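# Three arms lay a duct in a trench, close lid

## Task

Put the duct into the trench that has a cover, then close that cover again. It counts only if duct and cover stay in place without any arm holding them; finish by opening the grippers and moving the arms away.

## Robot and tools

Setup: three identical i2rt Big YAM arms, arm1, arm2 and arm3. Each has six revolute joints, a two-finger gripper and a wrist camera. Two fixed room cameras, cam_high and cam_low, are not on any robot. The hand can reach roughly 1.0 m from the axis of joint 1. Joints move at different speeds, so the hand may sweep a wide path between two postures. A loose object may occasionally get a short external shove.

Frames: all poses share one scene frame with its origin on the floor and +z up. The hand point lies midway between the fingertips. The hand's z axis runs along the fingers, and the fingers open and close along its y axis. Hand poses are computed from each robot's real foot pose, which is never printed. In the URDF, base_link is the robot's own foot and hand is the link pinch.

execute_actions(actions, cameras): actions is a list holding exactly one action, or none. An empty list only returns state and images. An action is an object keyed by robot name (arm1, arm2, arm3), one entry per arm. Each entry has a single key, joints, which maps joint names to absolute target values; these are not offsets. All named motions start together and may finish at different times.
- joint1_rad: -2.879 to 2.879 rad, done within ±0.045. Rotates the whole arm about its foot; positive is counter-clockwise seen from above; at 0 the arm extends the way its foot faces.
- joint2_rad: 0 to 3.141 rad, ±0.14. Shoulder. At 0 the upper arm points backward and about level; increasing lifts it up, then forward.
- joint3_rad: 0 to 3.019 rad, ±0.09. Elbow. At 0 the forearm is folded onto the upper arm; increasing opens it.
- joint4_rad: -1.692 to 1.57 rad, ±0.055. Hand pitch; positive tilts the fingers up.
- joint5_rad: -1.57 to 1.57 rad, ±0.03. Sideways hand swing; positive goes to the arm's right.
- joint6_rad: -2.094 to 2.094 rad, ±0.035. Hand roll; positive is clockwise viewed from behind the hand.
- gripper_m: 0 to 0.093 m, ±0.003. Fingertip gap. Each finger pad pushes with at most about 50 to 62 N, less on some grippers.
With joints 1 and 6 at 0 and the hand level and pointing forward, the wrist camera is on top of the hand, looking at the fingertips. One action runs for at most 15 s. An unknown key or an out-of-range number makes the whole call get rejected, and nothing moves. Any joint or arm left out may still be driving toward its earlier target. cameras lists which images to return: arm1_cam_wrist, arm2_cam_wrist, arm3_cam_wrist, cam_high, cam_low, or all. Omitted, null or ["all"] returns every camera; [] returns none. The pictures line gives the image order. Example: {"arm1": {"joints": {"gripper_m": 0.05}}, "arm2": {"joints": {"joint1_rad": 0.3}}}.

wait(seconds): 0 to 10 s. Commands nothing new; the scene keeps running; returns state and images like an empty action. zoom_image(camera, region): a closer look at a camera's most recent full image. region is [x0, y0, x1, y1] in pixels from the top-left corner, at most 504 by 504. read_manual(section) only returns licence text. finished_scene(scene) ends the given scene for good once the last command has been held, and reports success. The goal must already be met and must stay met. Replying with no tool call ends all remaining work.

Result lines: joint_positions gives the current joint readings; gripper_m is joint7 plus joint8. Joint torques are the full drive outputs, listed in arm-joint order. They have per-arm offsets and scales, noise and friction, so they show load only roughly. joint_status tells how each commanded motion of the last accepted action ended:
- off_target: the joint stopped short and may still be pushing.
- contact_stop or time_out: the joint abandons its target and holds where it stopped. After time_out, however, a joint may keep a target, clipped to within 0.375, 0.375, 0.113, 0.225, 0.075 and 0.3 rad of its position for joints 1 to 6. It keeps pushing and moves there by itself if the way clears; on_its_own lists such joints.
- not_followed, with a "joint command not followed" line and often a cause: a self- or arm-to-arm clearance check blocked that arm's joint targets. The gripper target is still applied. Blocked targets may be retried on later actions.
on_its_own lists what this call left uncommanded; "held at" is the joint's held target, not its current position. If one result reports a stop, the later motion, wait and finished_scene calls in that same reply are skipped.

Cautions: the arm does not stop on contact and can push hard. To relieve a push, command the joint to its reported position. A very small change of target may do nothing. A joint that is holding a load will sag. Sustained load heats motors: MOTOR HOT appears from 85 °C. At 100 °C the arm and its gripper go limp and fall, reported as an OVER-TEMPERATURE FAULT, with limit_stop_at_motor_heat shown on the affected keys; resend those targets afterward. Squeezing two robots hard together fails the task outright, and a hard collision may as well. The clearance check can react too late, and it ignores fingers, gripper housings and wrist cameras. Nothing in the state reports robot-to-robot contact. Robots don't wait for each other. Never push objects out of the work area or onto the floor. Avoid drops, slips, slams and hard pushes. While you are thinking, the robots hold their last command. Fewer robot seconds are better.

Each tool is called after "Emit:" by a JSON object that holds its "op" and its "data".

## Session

Emit:
{"op": "execute_actions", "data": {"actions": []}}

Scene clock: 0.00 s.
Joint torques (N m, as the arm reports them, + toward a larger angle): no reading
arm1.joint_positions: joint1_rad=-0.179 joint2_rad=+0.581 joint3_rad=+1.373 joint4_rad=-1.263 joint5_rad=+0.296 joint6_rad=-0.233 gripper_m=+0.094
arm1.joint_status: not commanded
arm1.hand: x=+0.0991 y=-0.4137 z=+1.3793 quat_wxyz=(-0.504, +0.546, -0.647, -0.169) (m; scene frame)
arm2.joint_positions: joint1_rad=+0.218 joint2_rad=+0.477 joint3_rad=+1.426 joint4_rad=-1.363 joint5_rad=-0.257 joint6_rad=-0.295 gripper_m=+0.095
arm2.joint_status: not commanded
arm2.hand: x=-0.6058 y=-0.3086 z=+1.3502 quat_wxyz=(-0.325, +0.757, -0.349, -0.447) (m; scene frame)
arm3.joint_positions: joint1_rad=+0.009 joint2_rad=+0.534 joint3_rad=+1.386 joint4_rad=-1.343 joint5_rad=-0.228 joint6_rad=+0.463 gripper_m=+0.094
arm3.joint_status: not commanded
arm3.hand: x=+0.4845 y=-0.2498 z=+1.3307 quat_wxyz=(-0.186, +0.494, -0.699, -0.482) (m; scene frame)
pictures: arm1_cam_wrist, arm2_cam_wrist, arm3_cam_wrist, cam_high, cam_low
Images, in order (width x height): arm1_cam_wrist 616x616, arm2_cam_wrist 616x616, arm3_cam_wrist 616x616, cam_high 504x504, cam_low 504x504.

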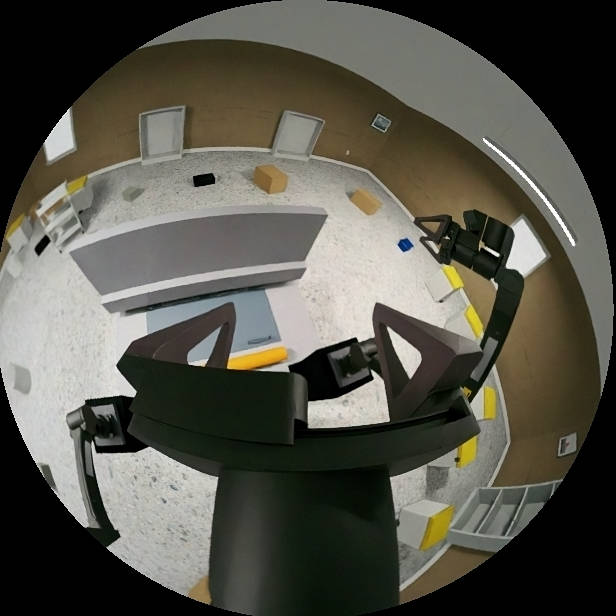

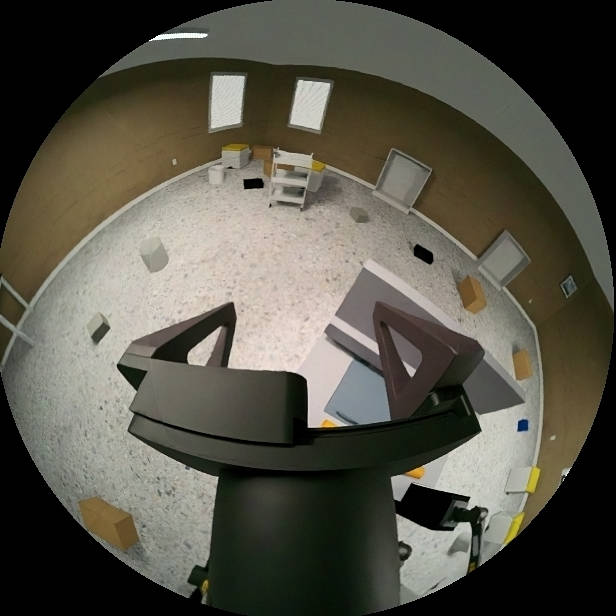

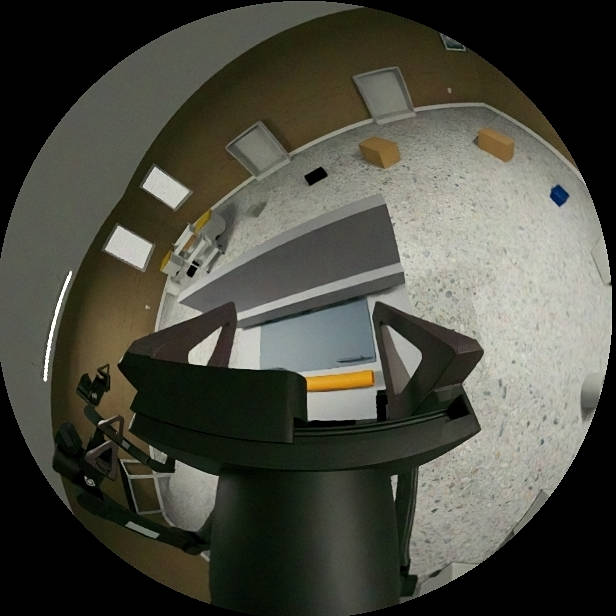

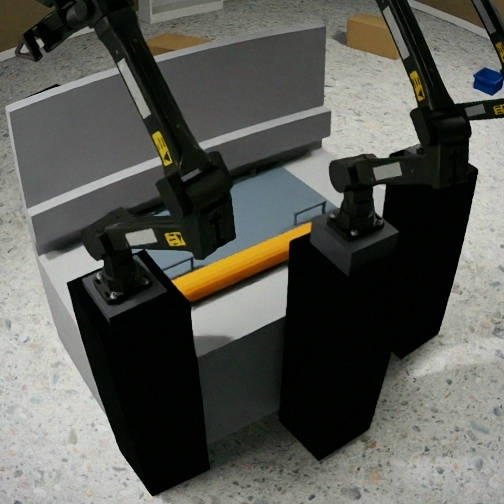

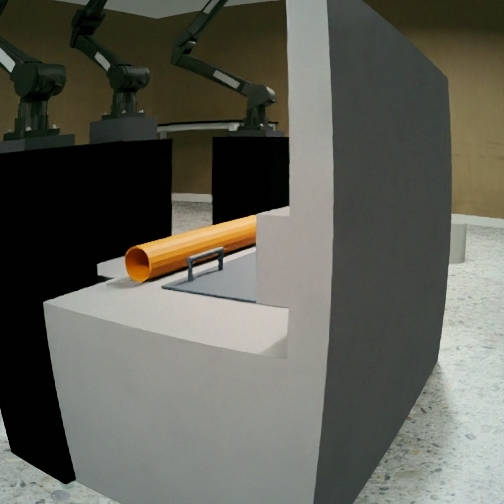

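Emit:
{"op": "execute_actions", "data": {"actions": [{"arm1":{"joints":{"joint1_rad":0.012,"joint3_rad":0.722,"joint5_rad":0,"joint6_rad":1.58}},"arm2":{"joints":{"joint1_rad":-0.738,"joint2_rad":2.235,"joint3_rad":0.893,"joint4_rad":-0.2,"joint5_rad":0,"joint6_rad":0.852,"gripper_m":0.07}},"arm3":{"joints":{"joint1_rad":0.745,"joint2_rad":2.24,"joint3_rad":0.89,"joint4_rad":-0.2,"joint5_rad":0,"joint6_rad":-0.862,"gripper_m":0.07}}}], "cameras": ["arm2_cam_wrist","arm3_cam_wrist","cam_low"]}}

Scene clock: 3.53 s.
Joint torques (N m, as the arm reports them, + toward a larger angle): arm1=[-0.36 -0.49 11.76  1.66 -0.17  0.06] | arm2=[  1.24 -12.57   2.03   0.74   0.05   0.15] | arm3=[ -1.53 -12.43   1.98   0.98  -0.07  -0.09]
arm1.joint_positions: joint1_rad=+0.006 joint2_rad=+0.579 joint3_rad=+0.723 joint4_rad=-1.263 joint5_rad=+0.004 joint6_rad=+1.571 gripper_m=+0.094
arm1.joint_status: all done
arm1.hand: x=+0.0090 y=-0.3930 z=+1.0491 quat_wxyz=(-0.004, -0.016, -0.974, -0.225) (m; scene frame)
arm2.joint_positions: joint1_rad=-0.744 joint2_rad=+2.241 joint3_rad=+0.892 joint4_rad=-0.213 joint5_rad=-0.001 joint6_rad=+0.842 gripper_m=+0.070
arm2.joint_status: all done
arm2.hand: x=-0.2541 y=-0.1526 z=+0.5426 quat_wxyz=(-0.008, +0.001, -1.000, -0.006) (m; scene frame)
arm3.joint_positions: joint1_rad=+0.750 joint2_rad=+2.233 joint3_rad=+0.887 joint4_rad=-0.213 joint5_rad=+0.000 joint6_rad=-0.854 gripper_m=+0.070
arm3.joint_status: all done
arm3.hand: x=+0.2566 y=-0.1562 z=+0.5438 quat_wxyz=(+0.000, +1.000, +0.006, -0.004) (m; scene frame)
pictures: arm2_cam_wrist, arm3_cam_wrist, cam_low
Images, in order (width x height): arm2_cam_wrist 616x616, arm3_cam_wrist 616x616, cam_low 504x504.

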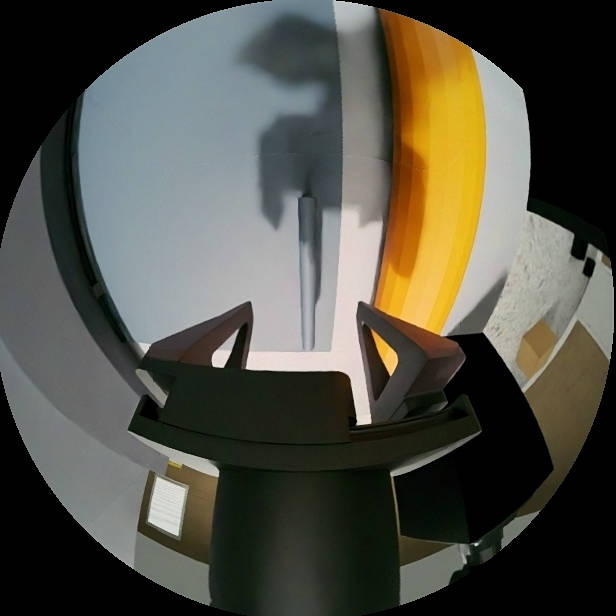

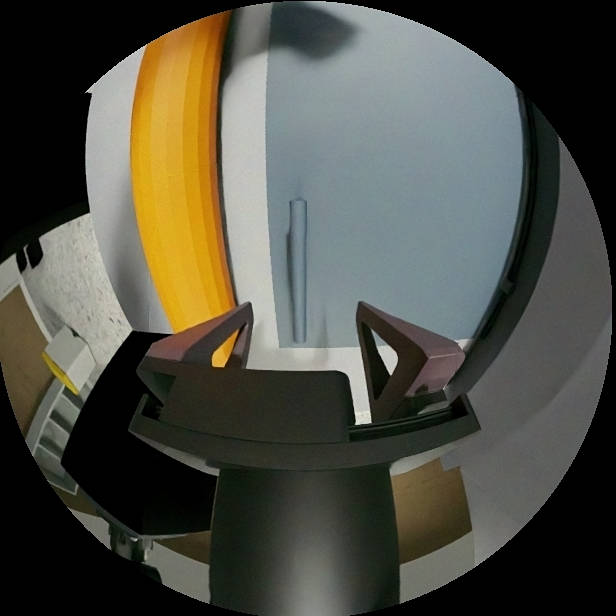

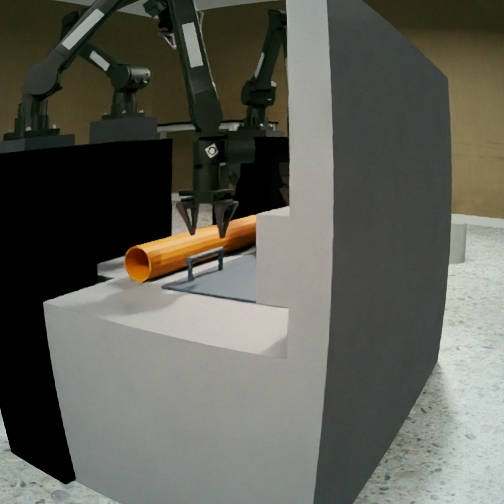

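Emit:
{"op": "execute_actions", "data": {"actions": [{"arm1":{"joints":{"joint2_rad":1.2,"joint4_rad":-0.9}},"arm2":{"joints":{"joint2_rad":2.31,"joint3_rad":0.915,"joint4_rad":-0.165}},"arm3":{"joints":{"joint2_rad":2.325,"joint3_rad":0.908,"joint4_rad":-0.165}}}], "cameras": []}}

Emit:
{"op": "execute_actions", "data": {"actions": [{"arm1":{"joints":{"joint2_rad":1.795,"joint4_rad":-0.474}},"arm2":{"joints":{"joint2_rad":2.395,"joint3_rad":0.955,"joint4_rad":-0.11}},"arm3":{"joints":{"joint2_rad":2.415,"joint3_rad":0.943,"joint4_rad":-0.115}}}], "cameras": ["arm1_cam_wrist","arm2_cam_wrist","arm3_cam_wrist"]}}

Scene clock: 5.47 s.
Joint torques (N m, as the arm reports them, + toward a larger angle): arm1=[ 0.15 -6.9  10.3   1.73 -0.16  0.08] | arm2=[ -0.54 -12.08   2.38   0.65   0.03   0.11] | arm3=[ -1.48 -11.91   1.7    0.75  -0.06  -0.08]
arm1.joint_positions: joint1_rad=+0.006 joint2_rad=+1.189 joint3_rad=+0.723 joint4_rad=-0.916 joint5_rad=+0.004 joint6_rad=+1.572 gripper_m=+0.094
arm1.joint_status: all done
arm1.hand: x=+0.0119 y=-0.2891 z=+0.9151 quat_wxyz=(-0.002, -0.017, -0.995, -0.095) (m; scene frame)
arm2.joint_positions: joint1_rad=-0.744 joint2_rad=+2.309 joint3_rad=+0.903 joint4_rad=-0.175 joint5_rad=-0.001 joint6_rad=+0.842 gripper_m=+0.070
arm2.joint_status: all done
arm2.hand: x=-0.2600 y=-0.1594 z=+0.5183 quat_wxyz=(-0.002, +0.001, -1.000, +0.001) (m; scene frame)
arm3.joint_positions: joint1_rad=+0.750 joint2_rad=+2.312 joint3_rad=+0.902 joint4_rad=-0.175 joint5_rad=+0.000 joint6_rad=-0.854 gripper_m=+0.070
arm3.joint_status: all done
arm3.hand: x=+0.2637 y=-0.1645 z=+0.5158 quat_wxyz=(+0.010, +1.000, +0.006, +0.004) (m; scene frame)
pictures: none
No camera images: the call's "cameras" was empty. Leave "cameras" out to get every camera's image.

Scene clock: 6.77 s.
Joint torques (N m, as the arm reports them, + toward a larger angle): arm1=[ -0.03 -11.5    5.92   1.18  -0.15   0.09] | arm2=[  1.09 -13.85   1.51   0.58   0.1    0.14] | arm3=[ -1.36 -12.25   0.85   0.79  -0.06  -0.08]
arm1.joint_positions: joint1_rad=+0.006 joint2_rad=+1.781 joint3_rad=+0.723 joint4_rad=-0.489 joint5_rad=+0.004 joint6_rad=+1.572 gripper_m=+0.094
arm1.joint_status: all done
arm1.hand: x=+0.0124 y=-0.2591 z=+0.7292 quat_wxyz=(-0.001, -0.017, -1.000, -0.013) (m; scene frame)
arm2.joint_positions: joint1_rad=-0.744 joint2_rad=+2.392 joint3_rad=+0.950 joint4_rad=-0.120 joint5_rad=-0.001 joint6_rad=+0.842 gripper_m=+0.070
arm2.joint_status: all done
arm2.hand: x=-0.2533 y=-0.1521 z=+0.4901 quat_wxyz=(-0.008, +0.001, -1.000, -0.006) (m; scene frame)
arm3.joint_positions: joint1_rad=+0.750 joint2_rad=+2.401 joint3_rad=+0.942 joint4_rad=-0.124 joint5_rad=+0.000 joint6_rad=-0.854 gripper_m=+0.070
arm3.joint_status: all done
arm3.hand: x=+0.2627 y=-0.1637 z=+0.4853 quat_wxyz=(+0.009, +1.000, +0.006, +0.004) (m; scene frame)
pictures: arm1_cam_wrist, arm2_cam_wrist, arm3_cam_wrist
Images, in order (width x height): arm1_cam_wrist 616x616, arm2_cam_wrist 616x616, arm3_cam_wrist 616x616.

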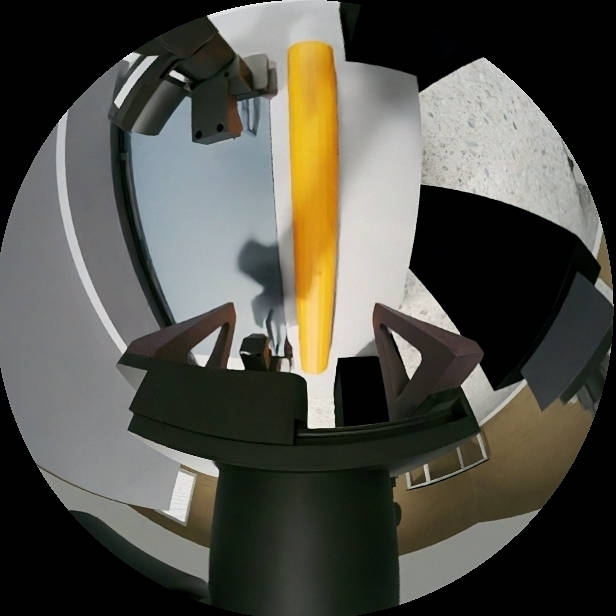

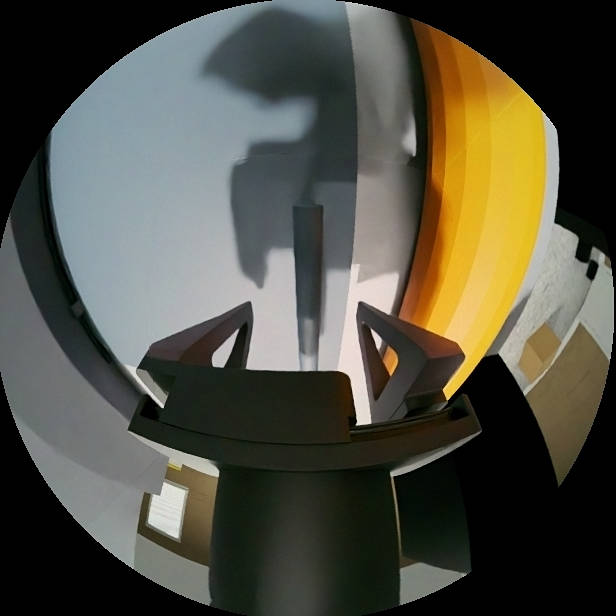

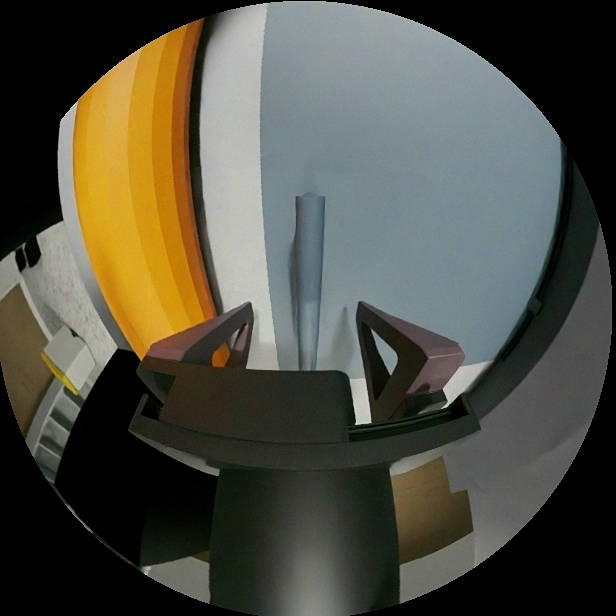

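Emit:
{"op": "execute_actions", "data": {"actions": [{"arm2":{"joints":{"gripper_m":0.0}},"arm3":{"joints":{"joint3_rad":0.95,"gripper_m":0.0}},"arm1":{"joints":{"joint1_rad":0.045,"joint3_rad":0.715}}}], "cameras": ["arm1_cam_wrist"]}}

Emit:
{"op": "zoom_image", "data": {"camera": "arm1_cam_wrist", "region": [180, 20, 440, 400]}}

Scene clock: 8.17 s.
Joint torques (N m, as the arm reports them, + toward a larger angle): arm1=[ -0.16 -11.43   5.38   1.16  -0.15   0.09] | arm2=[  0.01 -12.8    1.68   0.94  -0.15   0.16] | arm3=[ -1.37 -12.43   1.29   0.65  -0.19  -0.07]
arm1.joint_positions: joint1_rad=+0.040 joint2_rad=+1.781 joint3_rad=+0.723 joint4_rad=-0.489 joint5_rad=+0.004 joint6_rad=+1.572 gripper_m=+0.094
arm1.joint_status: all done
arm1.hand: x=+0.0003 y=-0.2589 z=+0.7292 quat_wxyz=(-0.001, +0.000, -1.000, -0.013) (m; scene frame)
arm2.joint_positions: joint1_rad=-0.744 joint2_rad=+2.392 joint3_rad=+0.949 joint4_rad=-0.120 joint5_rad=+0.005 joint6_rad=+0.837 gripper_m=+0.010
arm2.joint_status: gripper_m off_target (ended at +0.010, target +0.000)
arm2.hand: x=-0.2532 y=-0.1536 z=+0.4900 quat_wxyz=(-0.010, +0.004, -1.000, -0.004) (m; scene frame)
arm3.joint_positions: joint1_rad=+0.749 joint2_rad=+2.401 joint3_rad=+0.944 joint4_rad=-0.121 joint5_rad=+0.004 joint6_rad=-0.855 gripper_m=+0.010
arm3.joint_status: gripper_m off_target (ended at +0.010, target +0.000); the others done
arm3.hand: x=+0.2620 y=-0.1616 z=+0.4852 quat_wxyz=(+0.006, +1.000, +0.006, +0.003) (m; scene frame)
pictures: arm1_cam_wrist
Images, in order (width x height): arm1_cam_wrist 616x616.

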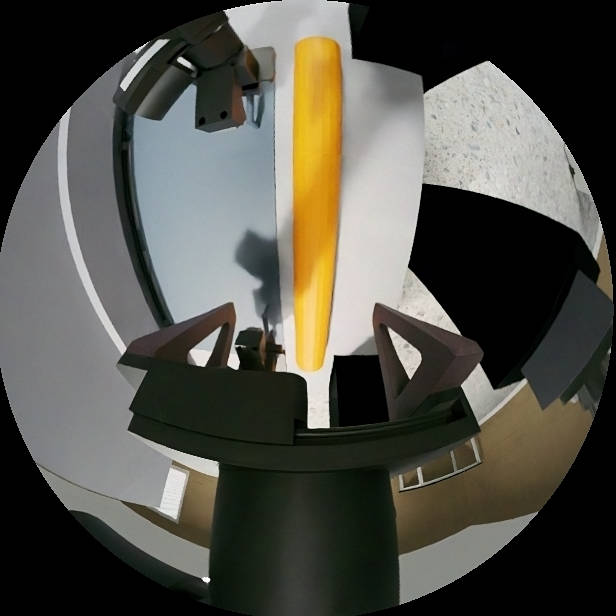

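Region (180, 20, 440, 400) of arm1_cam_wrist's 616x616 image, scaled by 1.326, with more detail than that image has; it fills the left 345 columns of this view, and the rest is white.

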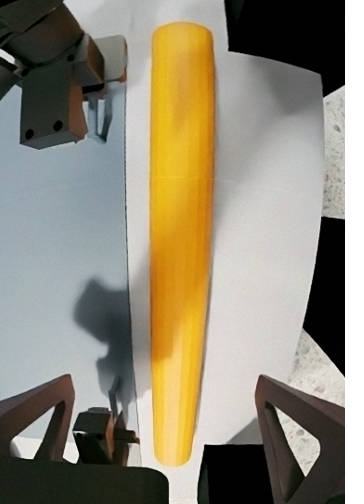

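Emit:
{"op": "execute_actions", "data": {"actions": [{"arm2":{"joints":{"joint1_rad":-0.705,"joint2_rad":2.15,"joint3_rad":0.925,"joint4_rad":-0.315,"joint6_rad":0.88}},"arm3":{"joints":{"joint1_rad":0.708,"joint2_rad":2.155,"joint3_rad":0.92,"joint4_rad":-0.315,"joint6_rad":-0.891}},"arm1":{"joints":{"joint2_rad":2.125,"joint3_rad":0.74,"joint4_rad":-0.185}}}], "cameras": []}}

Emit:
{"op": "execute_actions", "data": {"actions": [{"arm2":{"joints":{"joint1_rad":-0.635,"joint2_rad":1.95,"joint3_rad":1.01,"joint4_rad":-0.56,"joint6_rad":0.95}},"arm3":{"joints":{"joint1_rad":0.638,"joint2_rad":1.955,"joint3_rad":1.01,"joint4_rad":-0.56,"joint6_rad":-0.96}},"arm1":{"joints":{"joint2_rad":2.305,"joint3_rad":0.793,"joint4_rad":-0.06}}}], "cameras": ["arm1_cam_wrist","cam_low"]}}

Scene clock: 11.03 s.
Joint torques (N m, as the arm reports them, + toward a larger angle): arm1=[  0.05 -13.21   4.     1.23  -0.15   0.09] | arm2=[  0.46 -17.47   2.28  -0.1   -0.41   0.24] | arm3=[ -1.93 -17.39   1.88  -0.21   0.33  -0.09]
arm1.joint_positions: joint1_rad=+0.040 joint2_rad=+2.116 joint3_rad=+0.726 joint4_rad=-0.199 joint5_rad=+0.004 joint6_rad=+1.572 gripper_m=+0.094
arm1.joint_status: all done
arm1.hand: x=+0.0001 y=-0.2794 z=+0.6183 quat_wxyz=(-0.001, +0.000, -1.000, +0.008) (m; scene frame)
arm2.joint_positions: joint1_rad=-0.715 joint2_rad=+2.210 joint3_rad=+0.928 joint4_rad=-0.306 joint5_rad=+0.011 joint6_rad=+0.860 gripper_m=+0.010
arm2.joint_status: all done
arm2.hand: x=-0.2542 y=-0.1387 z=+0.5582 quat_wxyz=(-0.005, +0.006, -1.000, +0.008) (m; scene frame)
arm3.joint_positions: joint1_rad=+0.717 joint2_rad=+2.217 joint3_rad=+0.921 joint4_rad=-0.302 joint5_rad=-0.010 joint6_rad=-0.882 gripper_m=+0.010
arm3.joint_status: all done
arm3.hand: x=+0.2617 y=-0.1448 z=+0.5532 quat_wxyz=(+0.018, +1.000, +0.004, +0.004) (m; scene frame)
pictures: none
No camera images: the call's "cameras" was empty. Leave "cameras" out to get every camera's image.

Scene clock: 12.07 s.
Joint torques (N m, as the arm reports them, + toward a larger angle): arm1=[ -0.2  -13.61   2.09   1.2   -0.14   0.06] | arm2=[  0.17 -17.67   6.33  -0.72  -0.56   0.24] | arm3=[ -1.89 -17.09   6.42  -0.33   0.64  -0.13]
arm1.joint_positions: joint1_rad=+0.040 joint2_rad=+2.293 joint3_rad=+0.792 joint4_rad=-0.073 joint5_rad=+0.004 joint6_rad=+1.573 gripper_m=+0.094
arm1.joint_status: all done
arm1.hand: x=-0.0001 y=-0.2709 z=+0.5636 quat_wxyz=(-0.001, +0.000, -1.000, +0.001) (m; scene frame)
arm2.joint_positions: joint1_rad=-0.648 joint2_rad=+2.006 joint3_rad=+0.976 joint4_rad=-0.539 joint5_rad=+0.018 joint6_rad=+0.927 gripper_m=+0.010
arm2.joint_status: all done
arm2.hand: x=-0.2563 y=-0.0957 z=+0.6483 quat_wxyz=(-0.013, +0.007, -1.000, +0.002) (m; scene frame)
arm3.joint_positions: joint1_rad=+0.651 joint2_rad=+2.015 joint3_rad=+0.975 joint4_rad=-0.542 joint5_rad=-0.017 joint6_rad=-0.948 gripper_m=+0.010
arm3.joint_status: all done
arm3.hand: x=+0.2609 y=-0.0996 z=+0.6422 quat_wxyz=(+0.014, +1.000, +0.003, -0.004) (m; scene frame)
pictures: arm1_cam_wrist, cam_low
Images, in order (width x height): arm1_cam_wrist 616x616, cam_low 504x504.

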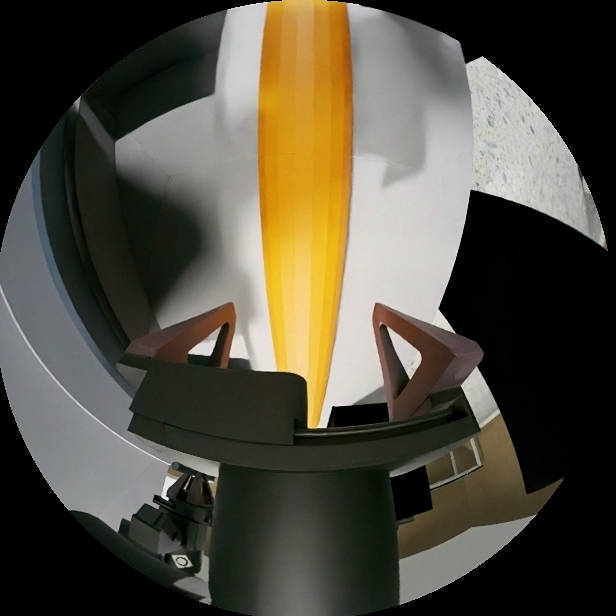

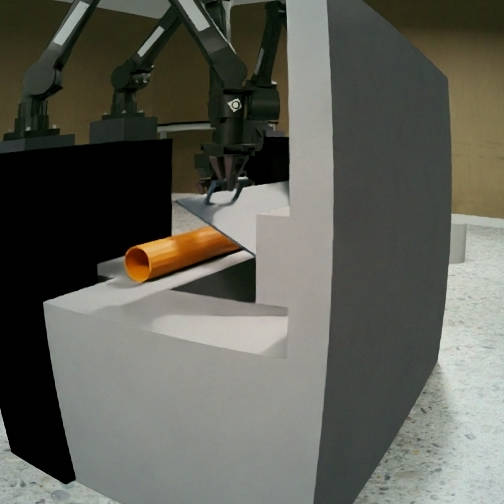

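Emit:
{"op": "execute_actions", "data": {"actions": [{"arm2":{"joints":{"joint1_rad":-0.525,"joint2_rad":1.88,"joint3_rad":1.28,"joint4_rad":-0.83,"joint6_rad":1.04}},"arm3":{"joints":{"joint1_rad":0.527,"joint2_rad":1.885,"joint3_rad":1.28,"joint4_rad":-0.83,"joint6_rad":-1.055}},"arm1":{"joints":{"joint2_rad":2.43,"joint3_rad":0.843,"joint4_rad":0.01}}}], "cameras": []}}

Emit:
{"op": "execute_actions", "data": {"actions": [{"arm2":{"joints":{"joint1_rad":-0.45,"joint2_rad":1.97,"joint3_rad":1.58,"joint4_rad":-1.035,"joint6_rad":1.112}},"arm3":{"joints":{"joint1_rad":0.452,"joint2_rad":1.97,"joint3_rad":1.58,"joint4_rad":-1.035,"joint6_rad":-1.128}},"arm1":{"joints":{"joint2_rad":2.495,"joint3_rad":0.873,"joint4_rad":0.04}}}], "cameras": ["arm1_cam_wrist","cam_low"]}}

Scene clock: 13.77 s.
Joint torques (N m, as the arm reports them, + toward a larger angle): arm1=[ -0.11 -14.02   1.13   0.94  -0.14   0.1 ] | arm2=[  2.71 -19.31  11.23   0.61  -0.86   0.26] | arm3=[ -4.1  -19.53  11.5    0.67   0.96  -0.18]
arm1.joint_positions: joint1_rad=+0.040 joint2_rad=+2.415 joint3_rad=+0.842 joint4_rad=-0.001 joint5_rad=+0.004 joint6_rad=+1.573 gripper_m=+0.094
arm1.joint_status: all done
arm1.hand: x=-0.0002 y=-0.2707 z=+0.5245 quat_wxyz=(-0.001, +0.000, -1.000, +0.000) (m; scene frame)
arm2.joint_positions: joint1_rad=-0.558 joint2_rad=+1.951 joint3_rad=+1.197 joint4_rad=-0.834 joint5_rad=+0.026 joint6_rad=+1.017 gripper_m=+0.010
arm2.joint_status: all done
arm2.hand: x=-0.2582 y=-0.0240 z=+0.7266 quat_wxyz=(-0.012, +0.007, -1.000, +0.012) (m; scene frame)
arm3.joint_positions: joint1_rad=+0.562 joint2_rad=+1.963 joint3_rad=+1.199 joint4_rad=-0.838 joint5_rad=-0.025 joint6_rad=-1.038 gripper_m=+0.010
arm3.joint_status: all done
arm3.hand: x=+0.2609 y=-0.0262 z=+0.7179 quat_wxyz=(+0.025, +1.000, +0.004, -0.003) (m; scene frame)
pictures: none
No camera images: the call's "cameras" was empty. Leave "cameras" out to get every camera's image.

Scene clock: 16.00 s.
Joint torques (N m, as the arm reports them, + toward a larger angle): arm1=[ -0.36 -13.51   0.83   1.03  -0.15   0.08] | arm2=[  2.37 -19.75  13.8    0.28  -0.89   0.22] | arm3=[ -3.87 -20.08  14.57   0.6    0.96  -0.16]
arm1.joint_positions: joint1_rad=+0.040 joint2_rad=+2.473 joint3_rad=+0.873 joint4_rad=+0.028 joint5_rad=+0.004 joint6_rad=+1.573 gripper_m=+0.094
arm1.joint_status: all done
arm1.hand: x=-0.0002 y=-0.2700 z=+0.5050 quat_wxyz=(-0.001, +0.000, -1.000, +0.000) (m; scene frame)
arm2.joint_positions: joint1_rad=-0.482 joint2_rad=+2.013 joint3_rad=+1.471 joint4_rad=-1.041 joint5_rad=+0.026 joint6_rad=+1.090 gripper_m=+0.010
arm2.joint_status: joint3_rad time_out (moved +0.274 of +0.383); the others done
arm2.on_its_own: joint3_rad reads +1.471 and still pushes toward +1.580 since a time_out
arm2.hand: x=-0.2603 y=+0.0567 z=+0.7780 quat_wxyz=(-0.015, +0.008, -1.000, +0.009) (m; scene frame)
arm3.joint_positions: joint1_rad=+0.486 joint2_rad=+2.024 joint3_rad=+1.471 joint4_rad=-1.041 joint5_rad=-0.026 joint6_rad=-1.112 gripper_m=+0.010
arm3.joint_status: joint3_rad time_out (moved +0.272 of +0.381); the others done
arm3.on_its_own: joint3_rad reads +1.471 and still pushes toward +1.580 since a time_out
arm3.hand: x=+0.2620 y=+0.0558 z=+0.7675 quat_wxyz=(+0.021, +1.000, +0.003, -0.007) (m; scene frame)
pictures: arm1_cam_wrist, cam_low
Images, in order (width x height): arm1_cam_wrist 616x616, cam_low 504x504.

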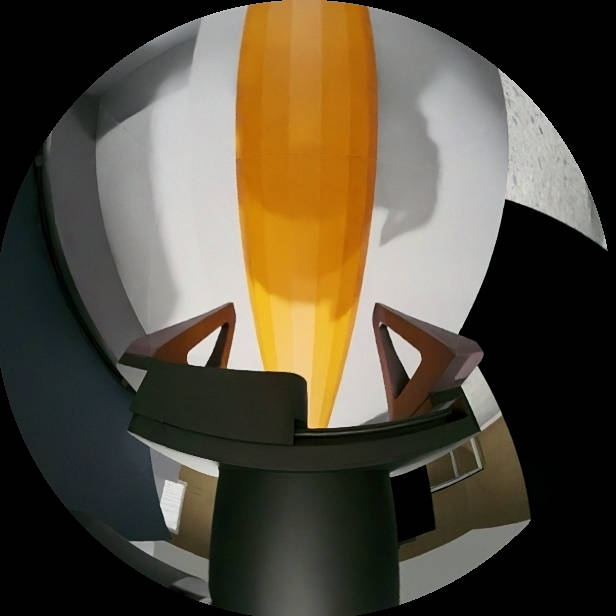

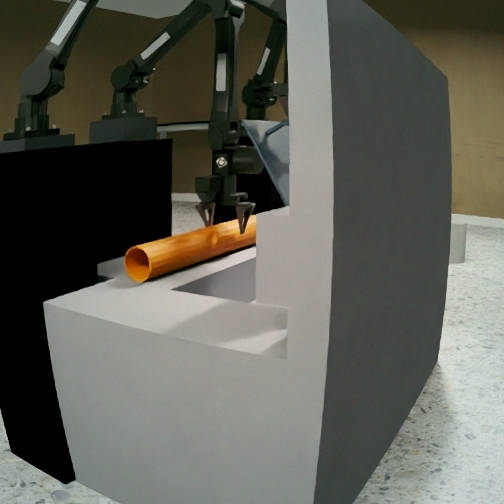

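Emit:
{"op": "execute_actions", "data": {"actions": [{"arm1":{"joints":{"joint2_rad":2.562,"joint3_rad":0.914,"joint4_rad":0.073}}}], "cameras": []}}

Emit:
{"op": "execute_actions", "data": {"actions": [{"arm1":{"joints":{"gripper_m":0.0}}}], "cameras": ["arm1_cam_wrist"]}}

Scene clock: 17.07 s.
Joint torques (N m, as the arm reports them, + toward a larger angle): arm1=[ -0.2  -14.05   0.86   1.17  -0.15   0.11] | arm2=[  2.37 -18.93  13.87   0.61  -0.84   0.22] | arm3=[ -3.89 -20.16  14.59   0.58   0.96  -0.17]
arm1.joint_positions: joint1_rad=+0.040 joint2_rad=+2.542 joint3_rad=+0.911 joint4_rad=+0.060 joint5_rad=+0.003 joint6_rad=+1.573 gripper_m=+0.094
arm1.joint_status: all done
arm1.hand: x=-0.0004 y=-0.2698 z=+0.4819 quat_wxyz=(+0.000, +0.000, -1.000, -0.001) (m; scene frame)
arm2.joint_positions: joint1_rad=-0.482 joint2_rad=+2.013 joint3_rad=+1.471 joint4_rad=-1.041 joint5_rad=+0.026 joint6_rad=+1.090 gripper_m=+0.010
arm2.joint_status: not commanded
arm2.on_its_own: joint3_rad reads +1.471 and still pushes toward +1.580 since a time_out
arm2.hand: x=-0.2603 y=+0.0567 z=+0.7780 quat_wxyz=(-0.015, +0.008, -1.000, +0.009) (m; scene frame)
arm3.joint_positions: joint1_rad=+0.486 joint2_rad=+2.024 joint3_rad=+1.471 joint4_rad=-1.041 joint5_rad=-0.026 joint6_rad=-1.112 gripper_m=+0.010
arm3.joint_status: not commanded
arm3.on_its_own: joint3_rad reads +1.471 and still pushes toward +1.580 since a time_out
arm3.hand: x=+0.2620 y=+0.0558 z=+0.7675 quat_wxyz=(+0.021, +1.000, +0.003, -0.007) (m; scene frame)
pictures: none
No camera images: the call's "cameras" was empty. Leave "cameras" out to get every camera's image.

Scene clock: 17.80 s.
Joint torques (N m, as the arm reports them, + toward a larger angle): arm1=[ -0.37 -14.09   0.71   1.11  -0.15   0.07] | arm2=[  1.99 -20.11  13.86   0.83  -0.8    0.2 ] | arm3=[ -3.79 -20.14  14.55   0.56   0.96  -0.17]
arm1.joint_positions: joint1_rad=+0.040 joint2_rad=+2.542 joint3_rad=+0.911 joint4_rad=+0.060 joint5_rad=+0.003 joint6_rad=+1.573 gripper_m=+0.074
arm1.joint_status: gripper_m off_target (ended at +0.074, target +0.000)
arm1.hand: x=-0.0004 y=-0.2696 z=+0.4819 quat_wxyz=(+0.000, +0.000, -1.000, -0.001) (m; scene frame)
arm2.joint_positions: joint1_rad=-0.482 joint2_rad=+2.013 joint3_rad=+1.471 joint4_rad=-1.041 joint5_rad=+0.026 joint6_rad=+1.090 gripper_m=+0.010
arm2.joint_status: not commanded
arm2.on_its_own: joint3_rad reads +1.471 and still pushes toward +1.580 since a time_out
arm2.hand: x=-0.2603 y=+0.0567 z=+0.7780 quat_wxyz=(-0.015, +0.008, -1.000, +0.009) (m; scene frame)
arm3.joint_positions: joint1_rad=+0.486 joint2_rad=+2.024 joint3_rad=+1.471 joint4_rad=-1.041 joint5_rad=-0.026 joint6_rad=-1.112 gripper_m=+0.010
arm3.joint_status: not commanded
arm3.on_its_own: joint3_rad reads +1.471 and still pushes toward +1.580 since a time_out
arm3.hand: x=+0.2620 y=+0.0558 z=+0.7675 quat_wxyz=(+0.021, +1.000, +0.003, -0.007) (m; scene frame)
pictures: arm1_cam_wrist
Images, in order (width x height): arm1_cam_wrist 616x616.

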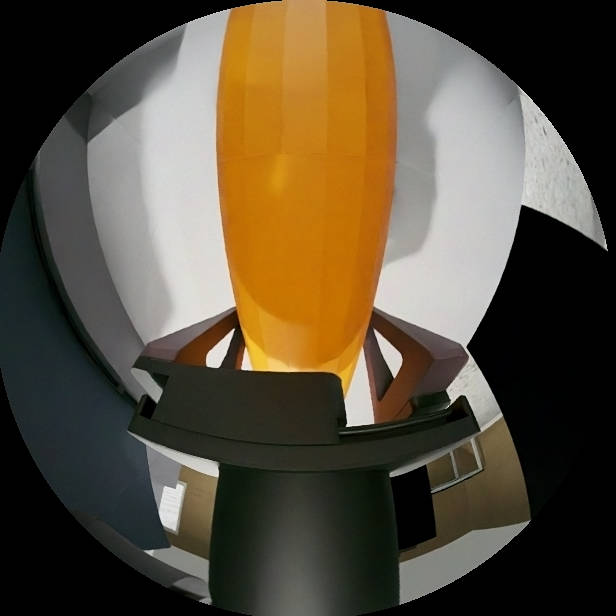

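Emit:
{"op": "execute_actions", "data": {"actions": [], "cameras": ["cam_high","cam_low"]}}

Scene clock: 18.67 s.
Joint torques (N m, as the arm reports them, + toward a larger angle): arm1=[ -0.08 -13.78   0.78   1.21  -0.17   0.09] | arm2=[  2.2  -19.47  13.75   0.7   -0.87   0.19] | arm3=[ -3.9  -20.11  14.56   0.6    0.96  -0.17]
arm1.joint_positions: joint1_rad=+0.040 joint2_rad=+2.542 joint3_rad=+0.911 joint4_rad=+0.060 joint5_rad=+0.003 joint6_rad=+1.573 gripper_m=+0.074
arm1.joint_status: gripper_m off_target (ended at +0.074, target +0.000)
arm1.hand: x=-0.0004 y=-0.2696 z=+0.4819 quat_wxyz=(+0.000, +0.000, -1.000, -0.001) (m; scene frame)
arm2.joint_positions: joint1_rad=-0.482 joint2_rad=+2.013 joint3_rad=+1.471 joint4_rad=-1.041 joint5_rad=+0.026 joint6_rad=+1.090 gripper_m=+0.010
arm2.joint_status: not commanded
arm2.on_its_own: joint3_rad reads +1.471 and still pushes toward +1.580 since a time_out
arm2.hand: x=-0.2603 y=+0.0567 z=+0.7780 quat_wxyz=(-0.015, +0.008, -1.000, +0.009) (m; scene frame)
arm3.joint_positions: joint1_rad=+0.486 joint2_rad=+2.024 joint3_rad=+1.471 joint4_rad=-1.041 joint5_rad=-0.026 joint6_rad=-1.112 gripper_m=+0.010
arm3.joint_status: not commanded
arm3.on_its_own: joint3_rad reads +1.471 and still pushes toward +1.580 since a time_out
arm3.hand: x=+0.2620 y=+0.0558 z=+0.7675 quat_wxyz=(+0.021, +1.000, +0.003, -0.007) (m; scene frame)
pictures: cam_high, cam_low
Images, in order (width x height): cam_high 504x504, cam_low 504x504.

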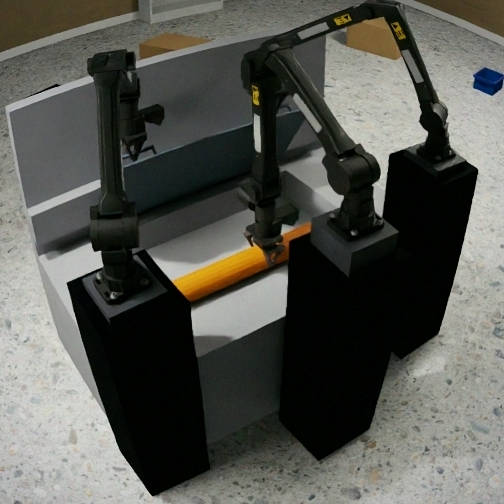

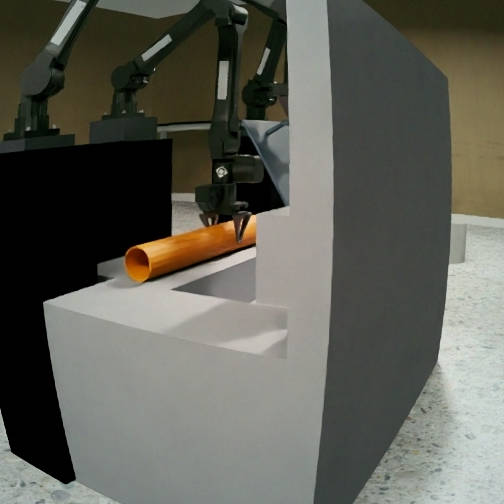

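Emit:
{"op": "execute_actions", "data": {"actions": [{"arm1":{"joints":{"joint2_rad":2.40,"joint4_rad":-0.03}}}], "cameras": ["cam_low"]}}

Emit:
{"op": "execute_actions", "data": {"actions": [{"arm1":{"joints":{"joint2_rad":2.49,"joint3_rad":1.415,"joint4_rad":-0.43}}}], "cameras": ["cam_low","cam_high","arm1_cam_wrist"]}}

Scene clock: 19.97 s.
Joint torques (N m, as the arm reports them, + toward a larger angle): arm1=[ -0.14 -18.73   1.53   0.17  -0.06   0.05] | arm2=[  2.22 -19.28  13.74   0.57  -0.86   0.22] | arm3=[ -3.87 -20.09  14.57   0.56   0.97  -0.17]
arm1.joint_positions: joint1_rad=+0.040 joint2_rad=+2.431 joint3_rad=+0.915 joint4_rad=-0.021 joint5_rad=+0.001 joint6_rad=+1.573 gripper_m=+0.074
arm1.joint_status: all done
arm1.hand: x=-0.0008 y=-0.2370 z=+0.5198 quat_wxyz=(+0.001, +0.000, -1.000, -0.018) (m; scene frame)
arm2.joint_positions: joint1_rad=-0.482 joint2_rad=+2.013 joint3_rad=+1.471 joint4_rad=-1.041 joint5_rad=+0.026 joint6_rad=+1.090 gripper_m=+0.010
arm2.joint_status: not commanded
arm2.on_its_own: joint3_rad reads +1.471 and still pushes toward +1.580 since a time_out
arm2.hand: x=-0.2603 y=+0.0567 z=+0.7780 quat_wxyz=(-0.015, +0.008, -1.000, +0.009) (m; scene frame)
arm3.joint_positions: joint1_rad=+0.486 joint2_rad=+2.024 joint3_rad=+1.471 joint4_rad=-1.041 joint5_rad=-0.026 joint6_rad=-1.112 gripper_m=+0.010
arm3.joint_status: not commanded
arm3.on_its_own: joint3_rad reads +1.471 and still pushes toward +1.580 since a time_out
arm3.hand: x=+0.2620 y=+0.0558 z=+0.7675 quat_wxyz=(+0.021, +1.000, +0.003, -0.007) (m; scene frame)
pictures: cam_low
Images, in order (width x height): cam_low 504x504.

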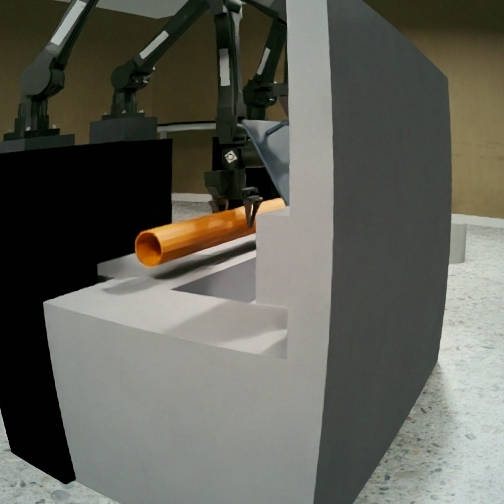

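Scene clock: 21.20 s.
Joint torques (N m, as the arm reports them, + toward a larger angle): arm1=[  0.28 -23.62   7.14   0.11  -0.08   0.06] | arm2=[  2.8  -19.85  13.86   0.27  -0.8    0.18] | arm3=[ -3.87 -20.09  14.47   0.58   0.93  -0.16]
arm1.joint_positions: joint1_rad=+0.040 joint2_rad=+2.516 joint3_rad=+1.397 joint4_rad=-0.420 joint5_rad=+0.001 joint6_rad=+1.574 gripper_m=+0.074
arm1.joint_status: all done
arm1.hand: x=-0.0010 y=-0.0762 z=+0.5291 quat_wxyz=(+0.001, -0.001, -1.000, -0.017) (m; scene frame)
arm2.joint_positions: joint1_rad=-0.482 joint2_rad=+2.013 joint3_rad=+1.473 joint4_rad=-1.042 joint5_rad=+0.025 joint6_rad=+1.090 gripper_m=+0.010
arm2.joint_status: not commanded
arm2.on_its_own: joint3_rad reads +1.473 and still pushes toward +1.580 since a time_out
arm2.hand: x=-0.2601 y=+0.0575 z=+0.7786 quat_wxyz=(-0.014, +0.008, -1.000, +0.008) (m; scene frame)
arm3.joint_positions: joint1_rad=+0.486 joint2_rad=+2.024 joint3_rad=+1.473 joint4_rad=-1.041 joint5_rad=-0.025 joint6_rad=-1.112 gripper_m=+0.010
arm3.joint_status: not commanded
arm3.on_its_own: joint3_rad reads +1.473 and still pushes toward +1.580 since a time_out
arm3.hand: x=+0.2618 y=+0.0565 z=+0.7680 quat_wxyz=(+0.020, +1.000, +0.003, -0.006) (m; scene frame)
pictures: arm1_cam_wrist, cam_high, cam_low
Images, in order (width x height): arm1_cam_wrist 616x616, cam_high 504x504, cam_low 504x504.

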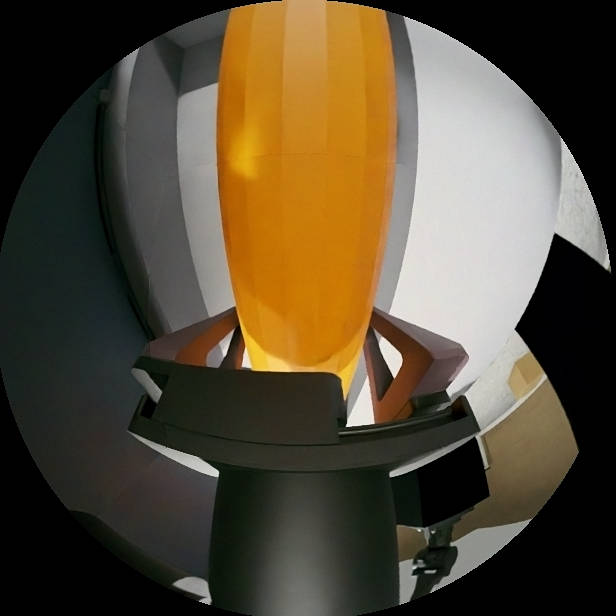

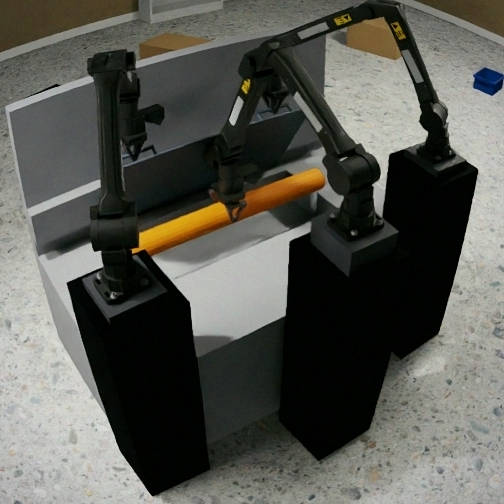

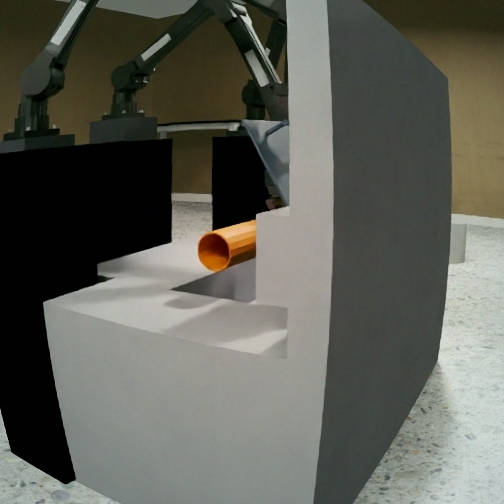

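Emit:
{"op": "execute_actions", "data": {"actions": [{"arm1":{"joints":{"joint2_rad":2.63,"joint3_rad":1.50,"joint4_rad":-0.40}}}], "cameras": ["cam_low","cam_high","arm1_cam_wrist"]}}

Scene clock: 22.63 s.
Joint torques (N m, as the arm reports them, + toward a larger angle): arm1=[ -0.11 -23.18   6.84   0.58  -0.07   0.07] | arm2=[  1.68 -19.08  13.77   0.55  -0.81   0.21] | arm3=[ -3.94 -20.07  14.47   0.59   0.92  -0.16]
arm1.joint_positions: joint1_rad=+0.040 joint2_rad=+2.654 joint3_rad=+1.477 joint4_rad=-0.404 joint5_rad=+0.001 joint6_rad=+1.574 gripper_m=+0.074
arm1.joint_status: all done
arm1.hand: x=-0.0011 y=-0.0873 z=+0.4705 quat_wxyz=(+0.001, -0.001, -1.000, +0.004) (m; scene frame)
arm2.joint_positions: joint1_rad=-0.482 joint2_rad=+2.013 joint3_rad=+1.473 joint4_rad=-1.042 joint5_rad=+0.025 joint6_rad=+1.090 gripper_m=+0.010
arm2.joint_status: not commanded
arm2.on_its_own: joint3_rad reads +1.473 and still pushes toward +1.580 since a time_out
arm2.hand: x=-0.2601 y=+0.0575 z=+0.7786 quat_wxyz=(-0.014, +0.008, -1.000, +0.008) (m; scene frame)
arm3.joint_positions: joint1_rad=+0.486 joint2_rad=+2.024 joint3_rad=+1.473 joint4_rad=-1.041 joint5_rad=-0.025 joint6_rad=-1.112 gripper_m=+0.010
arm3.joint_status: not commanded
arm3.on_its_own: joint3_rad reads +1.473 and still pushes toward +1.580 since a time_out
arm3.hand: x=+0.2618 y=+0.0565 z=+0.7680 quat_wxyz=(+0.020, +1.000, +0.003, -0.006) (m; scene frame)
pictures: arm1_cam_wrist, cam_high, cam_low
Images, in order (width x height): arm1_cam_wrist 616x616, cam_high 504x504, cam_low 504x504.

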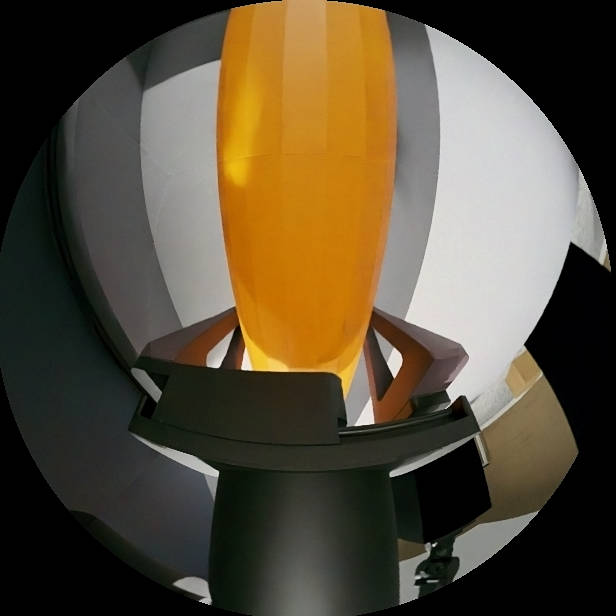

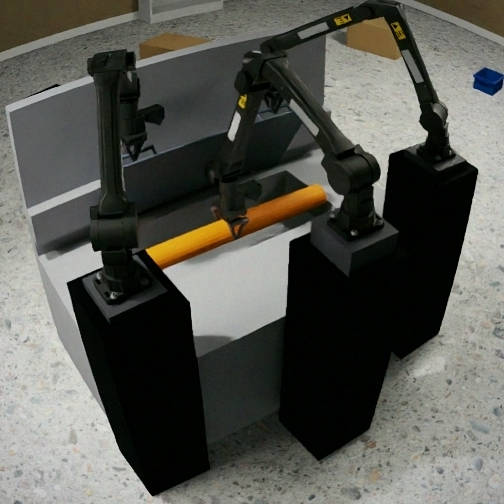

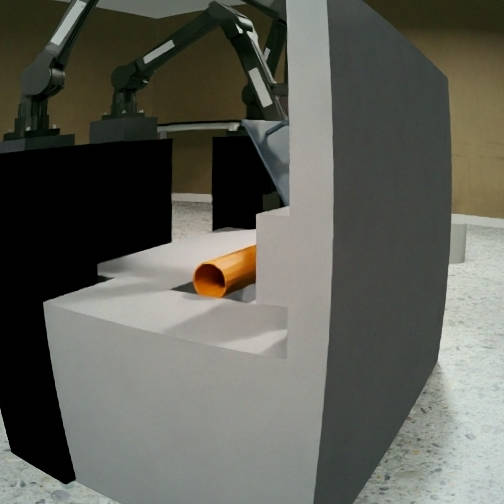

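Emit:
{"op": "execute_actions", "data": {"actions": [{"arm1":{"joints":{"joint2_rad":2.80,"joint3_rad":1.632,"joint4_rad":-0.355}}}], "cameras": ["cam_low","cam_high","arm1_cam_wrist"]}}

Scene clock: 24.20 s.
Joint torques (N m, as the arm reports them, + toward a larger angle): arm1=[ -0.1  -24.31   6.32   0.84  -0.08   0.05] | arm2=[  2.31 -19.02  13.83   0.55  -0.75   0.19] | arm3=[ -3.88 -20.08  14.48   0.59   0.92  -0.16]
arm1.joint_positions: joint1_rad=+0.040 joint2_rad=+2.823 joint3_rad=+1.614 joint4_rad=-0.358 joint5_rad=+0.001 joint6_rad=+1.574 gripper_m=+0.074
arm1.joint_status: all done
arm1.hand: x=-0.0013 y=-0.0802 z=+0.4028 quat_wxyz=(+0.001, -0.001, -1.000, -0.003) (m; scene frame)
arm2.joint_positions: joint1_rad=-0.482 joint2_rad=+2.013 joint3_rad=+1.473 joint4_rad=-1.042 joint5_rad=+0.025 joint6_rad=+1.090 gripper_m=+0.010
arm2.joint_status: not commanded
arm2.on_its_own: joint3_rad reads +1.473 and still pushes toward +1.580 since a time_out
arm2.hand: x=-0.2601 y=+0.0575 z=+0.7786 quat_wxyz=(-0.014, +0.008, -1.000, +0.008) (m; scene frame)
arm3.joint_positions: joint1_rad=+0.486 joint2_rad=+2.024 joint3_rad=+1.473 joint4_rad=-1.041 joint5_rad=-0.025 joint6_rad=-1.112 gripper_m=+0.010
arm3.joint_status: not commanded
arm3.on_its_own: joint3_rad reads +1.473 and still pushes toward +1.580 since a time_out
arm3.hand: x=+0.2618 y=+0.0565 z=+0.7680 quat_wxyz=(+0.020, +1.000, +0.003, -0.006) (m; scene frame)
pictures: arm1_cam_wrist, cam_high, cam_low
Images, in order (width x height): arm1_cam_wrist 616x616, cam_high 504x504, cam_low 504x504.

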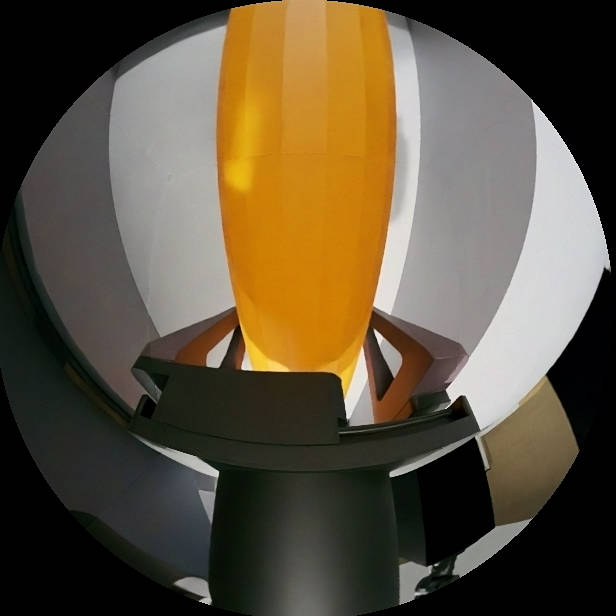

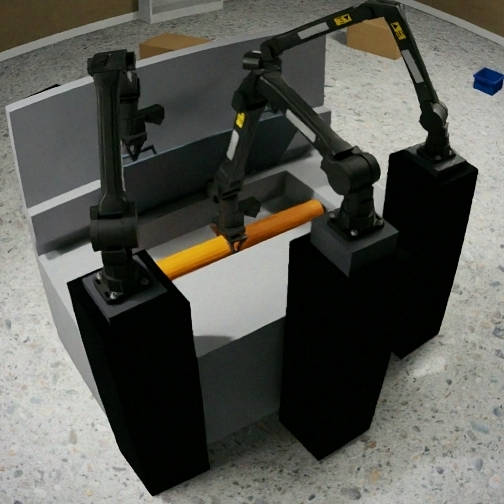

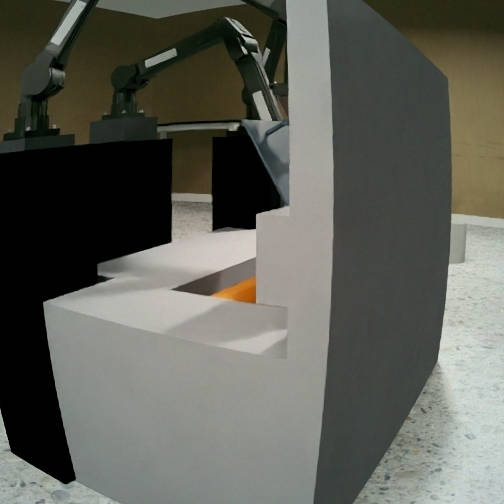

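Emit:
{"op": "execute_actions", "data": {"actions": [{"arm1":{"joints":{"joint2_rad":2.885,"joint3_rad":1.70,"joint4_rad":-0.35}}}], "cameras": ["cam_low"]}}

Scene clock: 25.33 s.
Joint torques (N m, as the arm reports them, + toward a larger angle): arm1=[ -0.28 -22.45   6.75   0.77  -0.05   0.08] | arm2=[  1.43 -19.17  13.8    0.5   -0.77   0.24] | arm3=[ -3.82 -20.17  14.48   0.58   0.92  -0.16]
arm1.joint_positions: joint1_rad=+0.040 joint2_rad=+2.895 joint3_rad=+1.673 joint4_rad=-0.356 joint5_rad=+0.001 joint6_rad=+1.575 gripper_m=+0.074
arm1.joint_status: all done
arm1.hand: x=-0.0014 y=-0.0847 z=+0.3735 quat_wxyz=(+0.001, -0.001, -1.000, +0.003) (m; scene frame)
arm2.joint_positions: joint1_rad=-0.482 joint2_rad=+2.013 joint3_rad=+1.473 joint4_rad=-1.042 joint5_rad=+0.025 joint6_rad=+1.090 gripper_m=+0.010
arm2.joint_status: not commanded
arm2.on_its_own: joint3_rad reads +1.473 and still pushes toward +1.580 since a time_out
arm2.hand: x=-0.2601 y=+0.0575 z=+0.7786 quat_wxyz=(-0.014, +0.008, -1.000, +0.008) (m; scene frame)
arm3.joint_positions: joint1_rad=+0.486 joint2_rad=+2.024 joint3_rad=+1.473 joint4_rad=-1.041 joint5_rad=-0.025 joint6_rad=-1.112 gripper_m=+0.010
arm3.joint_status: not commanded
arm3.on_its_own: joint3_rad reads +1.473 and still pushes toward +1.580 since a time_out
arm3.hand: x=+0.2618 y=+0.0565 z=+0.7680 quat_wxyz=(+0.020, +1.000, +0.003, -0.006) (m; scene frame)
pictures: cam_low
Images, in order (width x height): cam_low 504x504.

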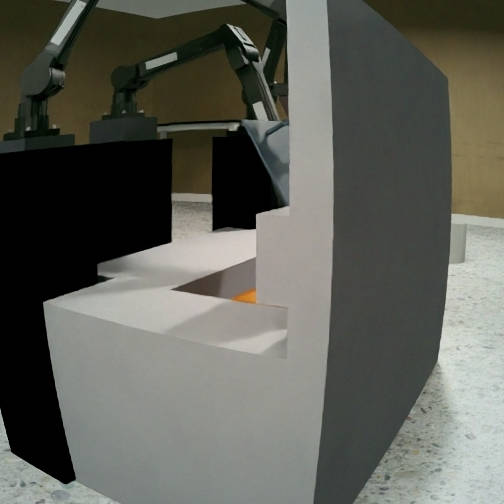

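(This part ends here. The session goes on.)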